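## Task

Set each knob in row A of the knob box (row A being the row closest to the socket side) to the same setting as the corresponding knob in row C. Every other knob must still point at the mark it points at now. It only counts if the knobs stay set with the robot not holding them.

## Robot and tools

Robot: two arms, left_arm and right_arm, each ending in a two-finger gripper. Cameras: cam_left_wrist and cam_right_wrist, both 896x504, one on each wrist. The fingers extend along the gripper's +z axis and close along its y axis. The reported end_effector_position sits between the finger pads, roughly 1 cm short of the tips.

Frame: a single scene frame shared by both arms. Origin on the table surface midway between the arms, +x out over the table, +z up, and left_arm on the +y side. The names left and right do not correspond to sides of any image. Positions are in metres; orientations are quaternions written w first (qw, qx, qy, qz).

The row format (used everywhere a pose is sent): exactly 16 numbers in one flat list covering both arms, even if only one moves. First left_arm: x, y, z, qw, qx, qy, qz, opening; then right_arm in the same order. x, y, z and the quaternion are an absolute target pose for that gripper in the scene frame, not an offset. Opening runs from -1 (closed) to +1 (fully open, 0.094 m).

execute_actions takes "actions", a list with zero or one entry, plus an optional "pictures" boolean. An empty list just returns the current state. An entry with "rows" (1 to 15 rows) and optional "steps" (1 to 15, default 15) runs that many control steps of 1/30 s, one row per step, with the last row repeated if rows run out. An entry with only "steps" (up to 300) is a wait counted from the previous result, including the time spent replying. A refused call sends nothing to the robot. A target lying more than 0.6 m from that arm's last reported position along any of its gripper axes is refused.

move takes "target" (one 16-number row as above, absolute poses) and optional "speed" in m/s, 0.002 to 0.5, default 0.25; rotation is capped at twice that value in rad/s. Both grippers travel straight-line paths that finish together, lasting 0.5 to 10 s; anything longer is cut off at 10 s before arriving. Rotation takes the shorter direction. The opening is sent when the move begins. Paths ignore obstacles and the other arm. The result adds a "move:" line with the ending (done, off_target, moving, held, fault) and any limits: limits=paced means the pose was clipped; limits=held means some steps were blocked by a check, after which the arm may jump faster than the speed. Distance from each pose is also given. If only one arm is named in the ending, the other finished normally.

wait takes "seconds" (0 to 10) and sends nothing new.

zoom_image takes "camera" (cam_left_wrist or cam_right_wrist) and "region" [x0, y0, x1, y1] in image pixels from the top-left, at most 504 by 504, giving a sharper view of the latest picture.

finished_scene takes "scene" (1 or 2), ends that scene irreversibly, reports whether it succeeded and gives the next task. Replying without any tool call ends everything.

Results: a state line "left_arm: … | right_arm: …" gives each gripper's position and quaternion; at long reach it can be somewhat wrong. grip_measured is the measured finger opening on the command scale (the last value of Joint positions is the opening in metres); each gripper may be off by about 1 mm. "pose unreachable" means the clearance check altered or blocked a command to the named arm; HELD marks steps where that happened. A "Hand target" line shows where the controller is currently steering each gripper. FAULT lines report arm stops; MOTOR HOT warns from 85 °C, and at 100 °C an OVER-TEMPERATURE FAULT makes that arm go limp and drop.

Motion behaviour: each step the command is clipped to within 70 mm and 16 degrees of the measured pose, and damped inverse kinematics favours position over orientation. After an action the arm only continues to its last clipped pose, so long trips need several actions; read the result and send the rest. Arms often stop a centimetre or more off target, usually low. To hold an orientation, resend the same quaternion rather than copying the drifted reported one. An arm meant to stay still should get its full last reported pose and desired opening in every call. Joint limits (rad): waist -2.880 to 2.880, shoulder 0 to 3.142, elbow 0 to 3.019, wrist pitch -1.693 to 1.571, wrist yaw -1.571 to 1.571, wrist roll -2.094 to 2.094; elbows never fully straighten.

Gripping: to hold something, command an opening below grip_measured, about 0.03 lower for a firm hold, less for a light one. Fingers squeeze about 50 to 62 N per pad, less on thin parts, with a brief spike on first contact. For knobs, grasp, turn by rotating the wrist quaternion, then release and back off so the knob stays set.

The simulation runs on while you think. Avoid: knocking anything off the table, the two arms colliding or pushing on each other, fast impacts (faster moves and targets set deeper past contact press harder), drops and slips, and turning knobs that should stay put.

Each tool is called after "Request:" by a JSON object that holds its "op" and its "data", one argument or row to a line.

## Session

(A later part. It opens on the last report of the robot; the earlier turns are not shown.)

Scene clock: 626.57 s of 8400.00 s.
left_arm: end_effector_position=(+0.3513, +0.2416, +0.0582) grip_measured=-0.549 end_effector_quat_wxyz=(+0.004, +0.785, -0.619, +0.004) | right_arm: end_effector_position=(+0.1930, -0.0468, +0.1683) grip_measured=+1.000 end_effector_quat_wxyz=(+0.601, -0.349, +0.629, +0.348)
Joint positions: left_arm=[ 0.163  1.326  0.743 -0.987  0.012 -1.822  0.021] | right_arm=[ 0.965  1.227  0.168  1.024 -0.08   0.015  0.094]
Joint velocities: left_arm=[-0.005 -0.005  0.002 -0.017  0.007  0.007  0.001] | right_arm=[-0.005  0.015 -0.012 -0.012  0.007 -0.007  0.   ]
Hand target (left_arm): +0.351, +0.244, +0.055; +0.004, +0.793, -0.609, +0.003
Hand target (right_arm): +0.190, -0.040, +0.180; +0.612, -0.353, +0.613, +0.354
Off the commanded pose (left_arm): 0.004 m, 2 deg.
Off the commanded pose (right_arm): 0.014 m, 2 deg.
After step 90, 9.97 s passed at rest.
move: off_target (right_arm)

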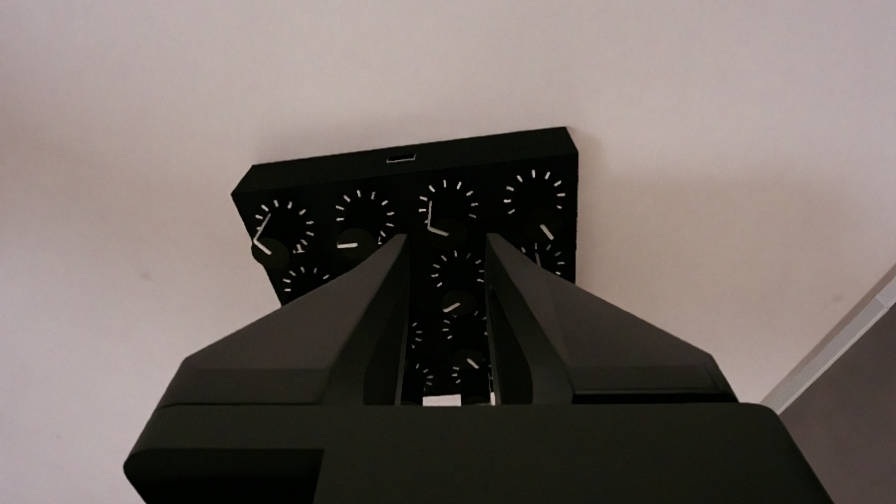

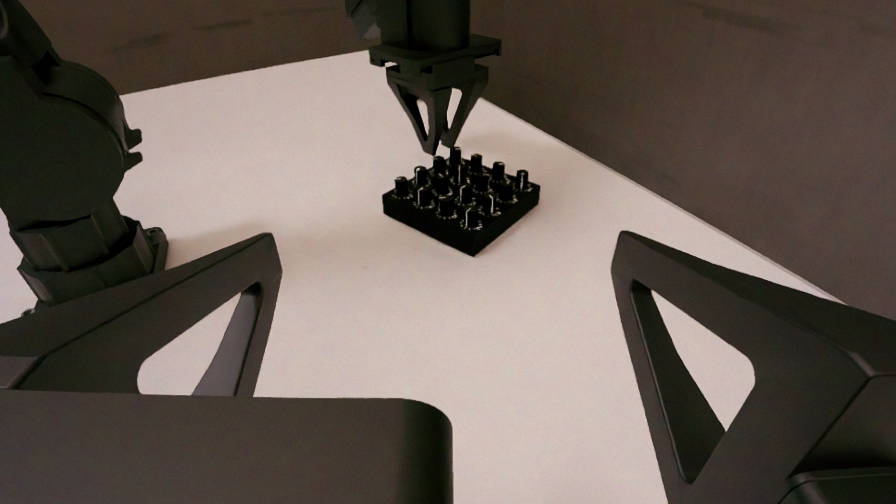

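Request:
{"op": "execute_actions", "data": {
  "actions": [
    {"rows": [[0.3511, 0.2438, 0.0545, -0.0037, -0.7934, 0.6088, -0.0027, -0.55, 0.19, -0.04, 0.18, 0.6124, -0.3536, 0.6124, 0.3536, 1.0],[0.3511, 0.2438, 0.0532, -0.0037, -0.7934, 0.6088, -0.0027, -0.55, 0.19, -0.04, 0.18, 0.6124, -0.3536, 0.6124, 0.3536, 1.0],[0.3512, 0.2438, 0.0512, -0.0037, -0.7934, 0.6088, -0.0027, -0.55, 0.19, -0.04, 0.18, 0.6124, -0.3536, 0.6124, 0.3536, 1.0],[0.3512, 0.2438, 0.0487, -0.0037, -0.7934, 0.6088, -0.0027, -0.55, 0.19, -0.04, 0.18, 0.6124, -0.3536, 0.6124, 0.3536, 1.0],[0.3513, 0.2438, 0.046, -0.0037, -0.7934, 0.6088, -0.0027, -0.55, 0.19, -0.04, 0.18, 0.6124, -0.3536, 0.6124, 0.3536, 1.0],[0.3513, 0.2438, 0.0433, -0.0037, -0.7934, 0.6088, -0.0027, -0.55, 0.19, -0.04, 0.18, 0.6124, -0.3536, 0.6124, 0.3536, 1.0],[0.3514, 0.2438, 0.0408, -0.0037, -0.7934, 0.6088, -0.0027, -0.55, 0.19, -0.04, 0.18, 0.6124, -0.3536, 0.6124, 0.3536, 1.0],[0.3514, 0.2438, 0.0388, -0.0037, -0.7934, 0.6088, -0.0027, -0.55, 0.19, -0.04, 0.18, 0.6124, -0.3536, 0.6124, 0.3536, 1.0],[0.3514, 0.2438, 0.0375, -0.0037, -0.7934, 0.6088, -0.0027, -0.55, 0.19, -0.04, 0.18, 0.6124, -0.3536, 0.6124, 0.3536, 1.0],[0.3514, 0.2438, 0.037, -0.0037, -0.7934, 0.6088, -0.0027, -0.55, 0.19, -0.04, 0.18, 0.6124, -0.3536, 0.6124, 0.3536, 1.0],[0.3514, 0.2438, 0.037, -0.0037, -0.7934, 0.6088, -0.0027, -0.59, 0.19, -0.04, 0.18, 0.6124, -0.3536, 0.6124, 0.3536, 1.0],[0.3514, 0.2438, 0.037, -0.0037, -0.7934, 0.6088, -0.0027, -0.63, 0.19, -0.04, 0.18, 0.6124, -0.3536, 0.6124, 0.3536, 1.0],[0.3514, 0.2438, 0.037, -0.0037, -0.7934, 0.6088, -0.0027, -0.67, 0.19, -0.04, 0.18, 0.6124, -0.3536, 0.6124, 0.3536, 1.0],[0.3514, 0.2438, 0.037, -0.0037, -0.7934, 0.6088, -0.0027, -0.70, 0.19, -0.04, 0.18, 0.6124, -0.3536, 0.6124, 0.3536, 1.0],[0.3514, 0.2438, 0.037, -0.0037, -0.7934, 0.6088, -0.0027, -0.72, 0.19, -0.04, 0.18, 0.6124, -0.3536, 0.6124, 0.3536, 1.0]], "steps": 15}
  ]
}}

Scene clock: 672.83 s of 8400.00 s.
left_arm: end_effector_position=(+0.3503, +0.2417, +0.0380) grip_measured=-0.709 end_effector_quat_wxyz=(+0.006, +0.786, -0.618, +0.001) | right_arm: end_effector_position=(+0.1930, -0.0468, +0.1683) grip_measured=+1.000 end_effector_quat_wxyz=(+0.601, -0.349, +0.629, +0.348)
Joint positions: left_arm=[ 0.163  1.366  0.716 -0.926  0.011 -1.825  0.014] | right_arm=[ 0.965  1.227  0.168  1.024 -0.08   0.015  0.094]
Joint velocities: left_arm=[ 0.005 -0.005 -0.002  0.017  0.007  0.007 -0.02 ] | right_arm=[-0.015  0.005 -0.012  0.007  0.022 -0.051  0.   ]
Hand target (left_arm): +0.351, +0.244, +0.037; +0.004, +0.793, -0.609, +0.003
Hand target (right_arm): +0.190, -0.040, +0.180; +0.612, -0.353, +0.613, +0.354
Off the commanded pose (left_arm): 0.003 m, 1 deg.
Off the commanded pose (right_arm): 0.014 m, 2 deg.
Steps of this call (steps 1 to 90: nothing new was sent; then 42.77 s passed at rest; steps 91 to 105: all 15 steps of this action). Readings (end_effector_position):
91: left_arm (+0.3513, +0.2416, +0.0582) | right_arm (+0.1930, -0.0468, +0.1683)
92: left_arm (+0.3515, +0.2416, +0.0582) | right_arm (+0.1930, -0.0468, +0.1683)
94: left_arm (+0.3525, +0.2416, +0.0571) | right_arm (+0.1930, -0.0468, +0.1683)
98: left_arm (+0.3525, +0.2416, +0.0488) | right_arm (+0.1930, -0.0468, +0.1683)
105: the state above

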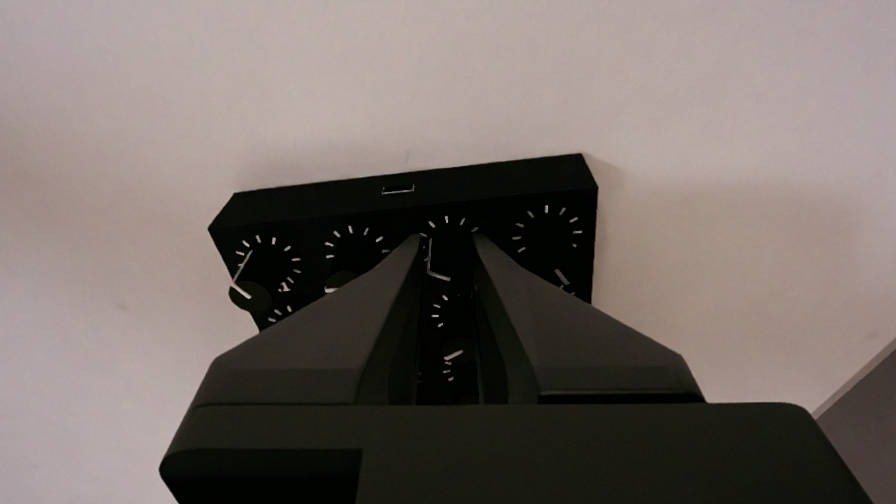

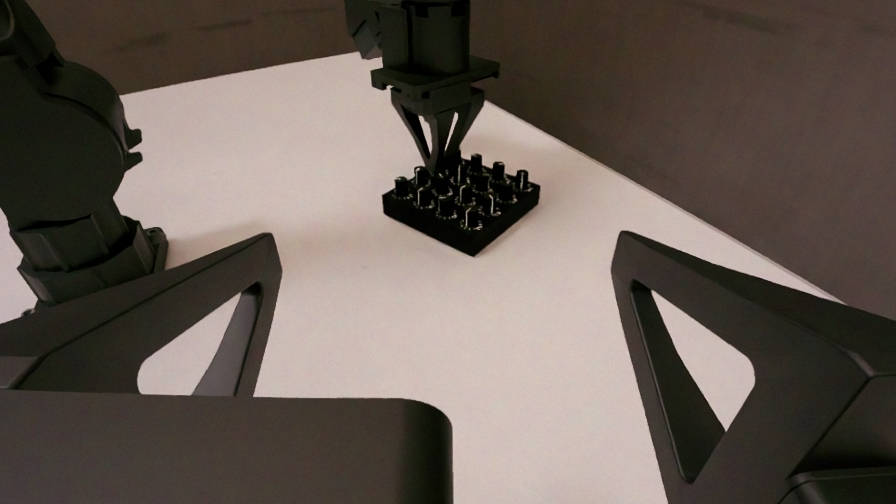

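Request:
{"op": "zoom_image", "data": {
  "camera": "cam_left_wrist",
  "region": [380, 200, 520, 320]
}}

Region (380, 200, 520, 320) of cam_left_wrist's 896x504 image, scaled by 3.600, with more detail than that image has; it fills the top 432 rows of this view, and the rest is white.

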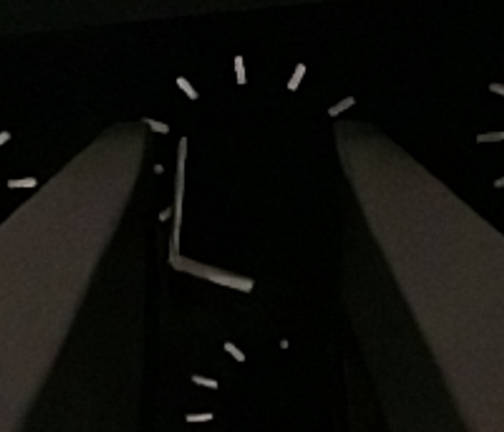

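Request:
{"op": "move", "data": {
  "target": [0.3524, 0.2438, 0.037, 0.0038, 0.4617, 0.887, -0.0032, -0.785, 0.19, -0.04, 0.18, 0.6124, -0.3536, 0.6124, 0.3536, 1.0],
  "speed": 0.5
}}

Scene clock: 697.90 s of 8400.00 s.
left_arm: end_effector_position=(+0.3508, +0.2430, +0.0380) grip_measured=-0.775 end_effector_quat_wxyz=(-0.001, +0.454, +0.891, -0.002) | right_arm: end_effector_position=(+0.1930, -0.0468, +0.1683) grip_measured=+1.000 end_effector_quat_wxyz=(+0.601, -0.349, +0.629, +0.348)
Joint positions: left_arm=[ 0.163  1.366  0.716 -0.924  0.003  0.928  0.011] | right_arm=[ 0.965  1.227  0.168  1.024 -0.08   0.015  0.094]
Joint velocities: left_arm=[-0.005 -0.015  0.007  0.007  0.081  0.095 -0.   ] | right_arm=[-0.005 -0.005  0.007 -0.007 -0.007 -0.022  0.   ]
Hand target (left_arm): +0.352, +0.244, +0.037; +0.004, +0.462, +0.887, -0.003
Hand target (right_arm): +0.190, -0.040, +0.180; +0.612, -0.353, +0.613, +0.354
Off the commanded pose (left_arm): 0.002 m, 1 deg.
Off the commanded pose (right_arm): 0.014 m, 2 deg.
After step 90, 18.53 s passed at rest.
move: off_target (right_arm)

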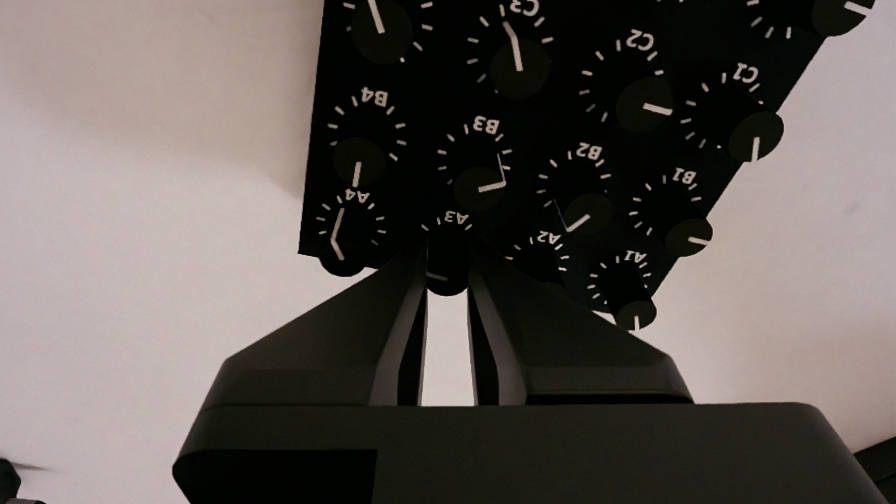

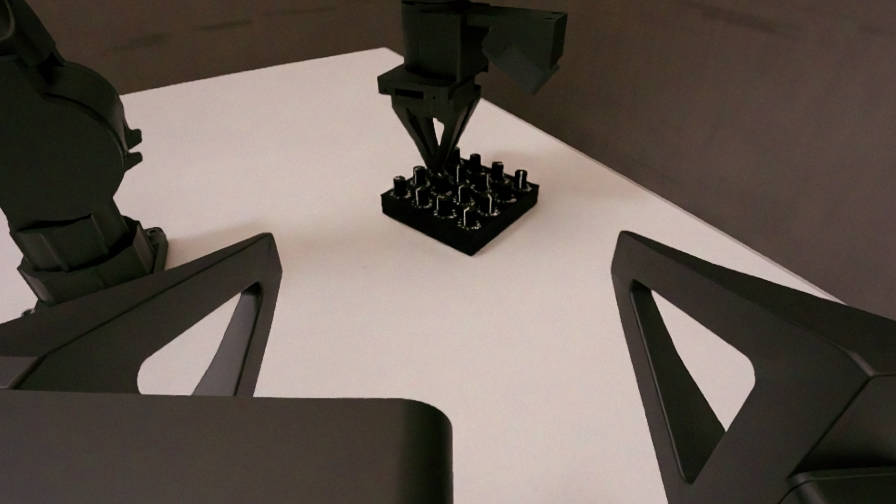

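Request:
{"op": "zoom_image", "data": {
  "camera": "cam_left_wrist",
  "region": [380, 200, 520, 320]
}}

Region (380, 200, 520, 320) of cam_left_wrist's 896x504 image, scaled by 3.600, with more detail than that image has; it fills the top 432 rows of this view, and the rest is white.

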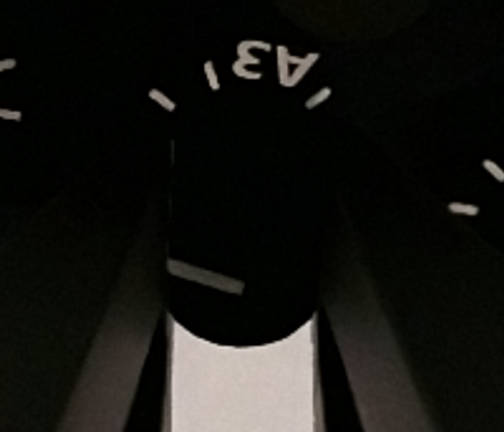

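Request:
{"op": "move", "data": {
  "target": [0.3524, 0.2438, 0.037, 0.0049, 0.809, 0.5878, -0.0012, -0.785, 0.19, -0.04, 0.18, 0.6124, -0.3536, 0.6124, 0.3536, 1.0],
  "speed": 0.5
}}

Scene clock: 716.53 s of 8400.00 s.
left_arm: end_effector_position=(+0.3508, +0.2430, +0.0380) grip_measured=-0.775 end_effector_quat_wxyz=(+0.000, +0.804, +0.595, -0.003) | right_arm: end_effector_position=(+0.1930, -0.0468, +0.1683) grip_measured=+1.000 end_effector_quat_wxyz=(+0.601, -0.349, +0.629, +0.348)
Joint positions: left_arm=[ 0.163  1.366  0.716 -0.924  0.003  1.852  0.011] | right_arm=[ 0.965  1.227  0.168  1.024 -0.08   0.015  0.094]
Joint velocities: left_arm=[-0.015 -0.015  0.002 -0.022  0.051 -0.037 -0.   ] | right_arm=[ 0.015 -0.005 -0.002 -0.012 -0.037  0.051  0.   ]
Hand target (left_arm): +0.352, +0.244, +0.037; +0.005, +0.809, +0.588, -0.001
Hand target (right_arm): +0.190, -0.040, +0.180; +0.612, -0.353, +0.613, +0.354
Off the commanded pose (left_arm): 0.002 m, 1 deg.
Off the commanded pose (right_arm): 0.014 m, 2 deg.
After step 90, 13.93 s passed at rest.
move: off_target (right_arm)

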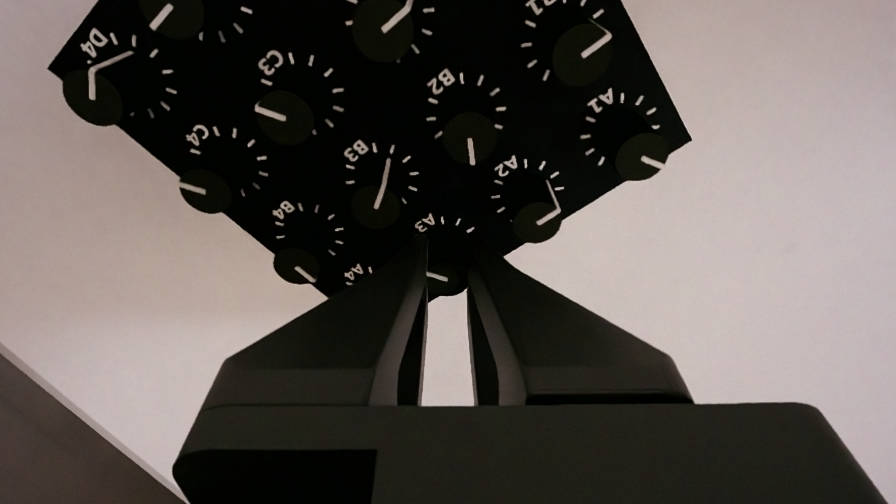

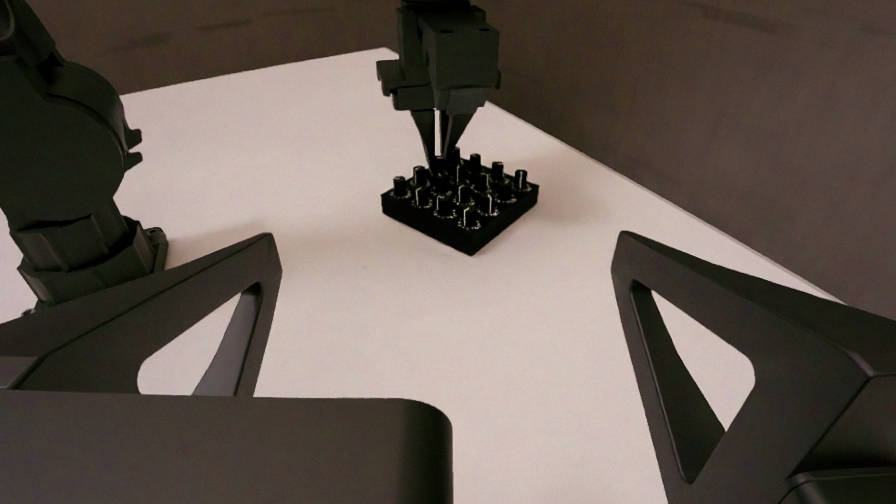

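Request:
{"op": "execute_actions", "data": {
  "actions": [
    {"rows": [[0.3524, 0.2438, 0.037, 0.0049, 0.809, 0.5878, -0.0012, -0.58, 0.19, -0.04, 0.18, 0.6124, -0.3536, 0.6124, 0.3536, 1.0],[0.3601, 0.2437, 0.0431, 0.0087, 0.809, 0.5878, 0.0041, -0.58, 0.19, -0.04, 0.18, 0.6124, -0.3536, 0.6124, 0.3536, 1.0],[0.3668, 0.2437, 0.0487, 0.0119, 0.809, 0.5878, 0.0085, -0.58, 0.19, -0.04, 0.18, 0.6124, -0.3536, 0.6124, 0.3536, 1.0],[0.3712, 0.2436, 0.0525, 0.014, 0.809, 0.5878, 0.0114, -0.58, 0.19, -0.04, 0.18, 0.6124, -0.3536, 0.6124, 0.3536, 1.0],[0.3731, 0.2436, 0.0544, 0.0147, 0.809, 0.5878, 0.0124, -0.58, 0.19, -0.04, 0.18, 0.6124, -0.3536, 0.6124, 0.3536, 1.0],[0.3736, 0.2436, 0.0557, 0.0143, 0.809, 0.5878, 0.0118, -0.58, 0.19, -0.04, 0.18, 0.6124, -0.3536, 0.6124, 0.3536, 1.0],[0.3741, 0.2436, 0.0575, 0.0134, 0.809, 0.5878, 0.0105, -0.58, 0.19, -0.04, 0.18, 0.6124, -0.3536, 0.6124, 0.3536, 1.0],[0.3746, 0.2436, 0.06, 0.0119, 0.809, 0.5878, 0.0085, -0.58, 0.19, -0.04, 0.18, 0.6124, -0.3536, 0.6124, 0.3536, 1.0],[0.3749, 0.2436, 0.0632, 0.0099, 0.809, 0.5878, 0.0057, -0.58, 0.19, -0.04, 0.18, 0.6124, -0.3536, 0.6124, 0.3536, 1.0],[0.3754, 0.2436, 0.067, 0.0075, 0.809, 0.5878, 0.0025, -0.58, 0.19, -0.04, 0.18, 0.6124, -0.3536, 0.6124, 0.3536, 1.0],[0.3755, 0.2436, 0.0715, 0.0043, 0.809, 0.5878, -0.002, -0.58, 0.19, -0.04, 0.18, 0.6124, -0.3536, 0.6124, 0.3536, 1.0],[0.3775, 0.2436, 0.0774, 0.0025, 0.809, 0.5878, -0.0044, -0.58, 0.19, -0.04, 0.18, 0.6124, -0.3536, 0.6124, 0.3536, 1.0],[0.3813, 0.2435, 0.084, 0.0025, 0.809, 0.5878, -0.0044, -0.58, 0.19, -0.04, 0.18, 0.6124, -0.3536, 0.6124, 0.3536, 1.0],[0.3853, 0.2435, 0.09, 0.0034, 0.809, 0.5878, -0.0032, -0.58, 0.19, -0.04, 0.18, 0.6124, -0.3536, 0.6124, 0.3536, 1.0],[0.3888, 0.2434, 0.0944, 0.0049, 0.809, 0.5878, -0.0012, -0.58, 0.19, -0.04, 0.18, 0.6124, -0.3536, 0.6124, 0.3536, 1.0]], "steps": 15}
  ]
}}

Scene clock: 773.33 s of 8400.00 s.
left_arm: end_effector_position=(+0.3574, +0.2425, +0.0643) grip_measured=-0.581 end_effector_quat_wxyz=(-0.013, +0.805, +0.592, -0.022) | right_arm: end_effector_position=(+0.1930, -0.0468, +0.1683) grip_measured=+1.000 end_effector_quat_wxyz=(+0.601, -0.349, +0.629, +0.348)
Joint positions: left_arm=[ 0.163  1.366  0.799 -1.054  0.006  1.858  0.02 ] | right_arm=[ 0.965  1.227  0.168  1.024 -0.08   0.015  0.094]
Joint velocities: left_arm=[-0.015 -0.005  0.481 -0.422  0.037 -0.022  0.001] | right_arm=[-0.015 -0.005 -0.002 -0.012  0.022  0.051  0.   ]
Hand target (left_arm): +0.386, +0.243, +0.094; +0.005, +0.809, +0.588, +0.000
Hand target (right_arm): +0.190, -0.040, +0.180; +0.612, -0.353, +0.613, +0.354
Off the commanded pose (left_arm): 0.043 m, 3 deg.
Off the commanded pose (right_arm): 0.014 m, 2 deg.
Steps of this call (steps 1 to 90: nothing new was sent; then 53.30 s passed at rest; steps 91 to 105: all 15 steps of this action). Readings (end_effector_position):
91: left_arm (+0.3508, +0.2428, +0.0380) | right_arm (+0.1930, -0.0468, +0.1683)
92: left_arm (+0.3508, +0.2426, +0.0380) | right_arm (+0.1930, -0.0468, +0.1683)
94: left_arm (+0.3508, +0.2426, +0.0380) | right_arm (+0.1930, -0.0468, +0.1683)
98: left_arm (+0.3498, +0.2426, +0.0396) | right_arm (+0.1930, -0.0468, +0.1683)
105: the state above

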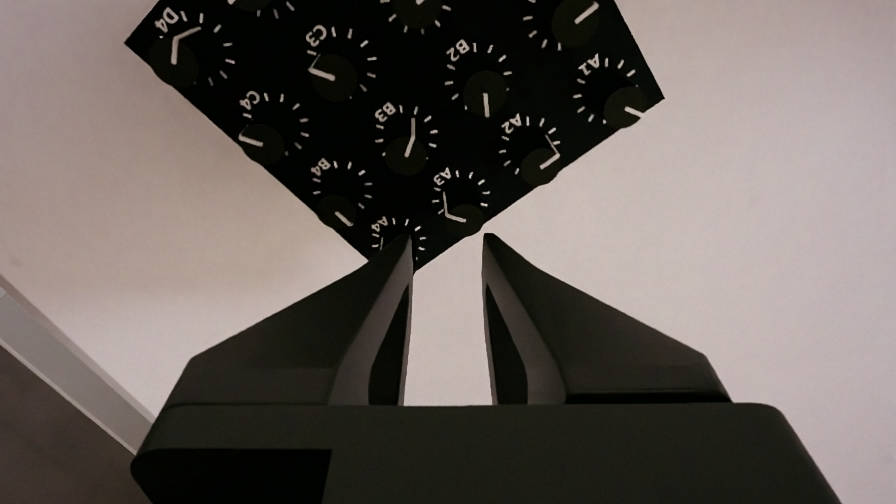

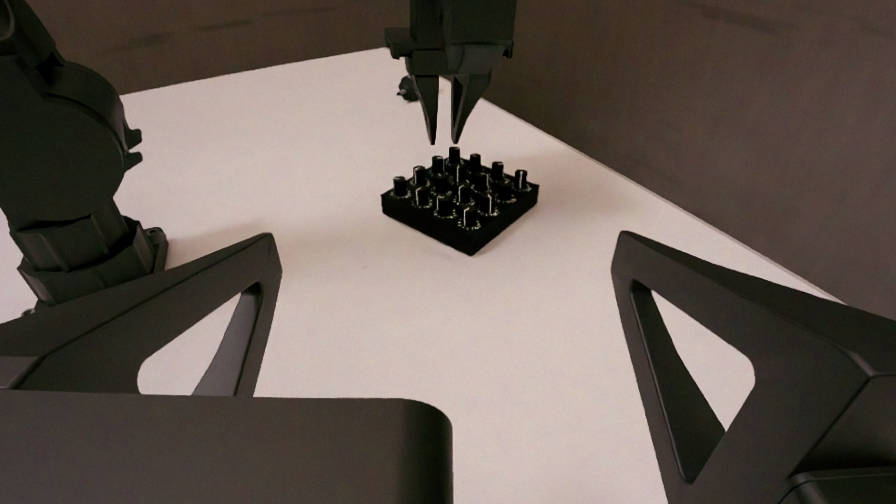

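Request:
{"op": "execute_actions", "data": {
  "actions": []
}}

Scene clock: 775.87 s of 8400.00 s.
left_arm: end_effector_position=(+0.3721, +0.2422, +0.0794) grip_measured=-0.581 end_effector_quat_wxyz=(-0.006, +0.805, +0.592, -0.013) | right_arm: end_effector_position=(+0.1930, -0.0468, +0.1683) grip_measured=+1.000 end_effector_quat_wxyz=(+0.601, -0.349, +0.629, +0.348)
Joint positions: left_arm=[ 0.163  1.366  0.846 -1.079  0.006  1.858  0.02 ] | right_arm=[ 0.965  1.227  0.168  1.024 -0.08   0.015  0.094]
Joint velocities: left_arm=[-0.005 -0.015  0.007  0.012  0.022  0.022 -0.   ] | right_arm=[ 0.015 -0.005 -0.002 -0.007 -0.037 -0.037  0.   ]
Hand target (left_arm): +0.386, +0.243, +0.094; +0.006, +0.809, +0.588, +0.000
Hand target (right_arm): +0.190, -0.040, +0.180; +0.612, -0.353, +0.613, +0.354
Off the commanded pose (left_arm): 0.022 m, 2 deg.
Off the commanded pose (right_arm): 0.014 m, 2 deg.
Steps of this call (steps 1 to 76: nothing new was sent). Readings (end_effector_position):
1: left_arm (+0.3618, +0.2424, +0.0693) | right_arm (+0.1930, -0.0468, +0.1683)
2: left_arm (+0.3664, +0.2423, +0.0736) | right_arm (+0.1930, -0.0468, +0.1683)
4: left_arm (+0.3725, +0.2422, +0.0785) | right_arm (+0.1930, -0.0468, +0.1683)
8: left_arm (+0.3723, +0.2422, +0.0794) | right_arm (+0.1930, -0.0468, +0.1683)
76: the state above

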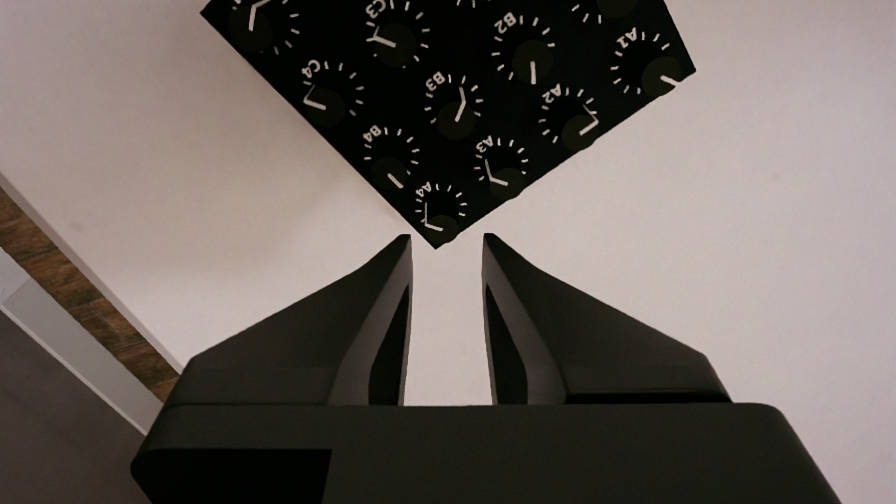

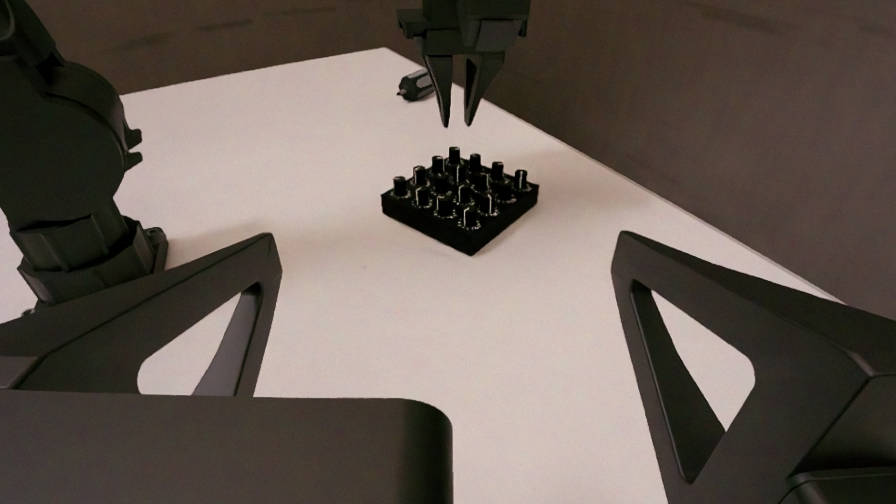

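Request:
{"op": "zoom_image", "data": {
  "camera": "cam_left_wrist",
  "region": [400, 60, 620, 255]
}}

Request:
{"op": "zoom_image", "data": {
  "camera": "cam_left_wrist",
  "region": [480, 0, 710, 160]
}}

Region (400, 60, 620, 255) of cam_left_wrist's 896x504 image, scaled by 2.291, with more detail than that image has; it fills the top 447 rows of this view, and the rest is white.

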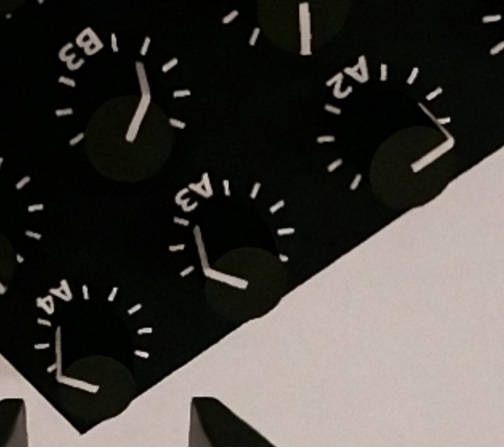

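Region (480, 0, 710, 160) of cam_left_wrist's 896x504 image, scaled by 2.191, with more detail than that image has; it fills the top 351 rows of this view, and the rest is white.

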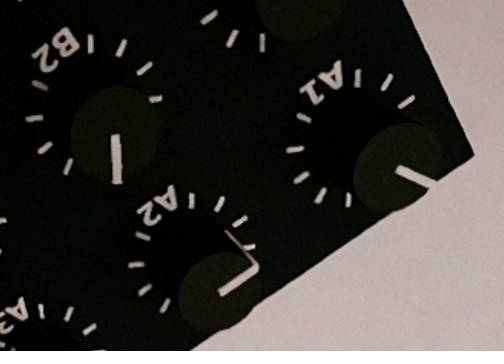

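Request:
{"op": "finished_scene", "data": {
  "scene": 1
}}

The scene is finished: the task was done.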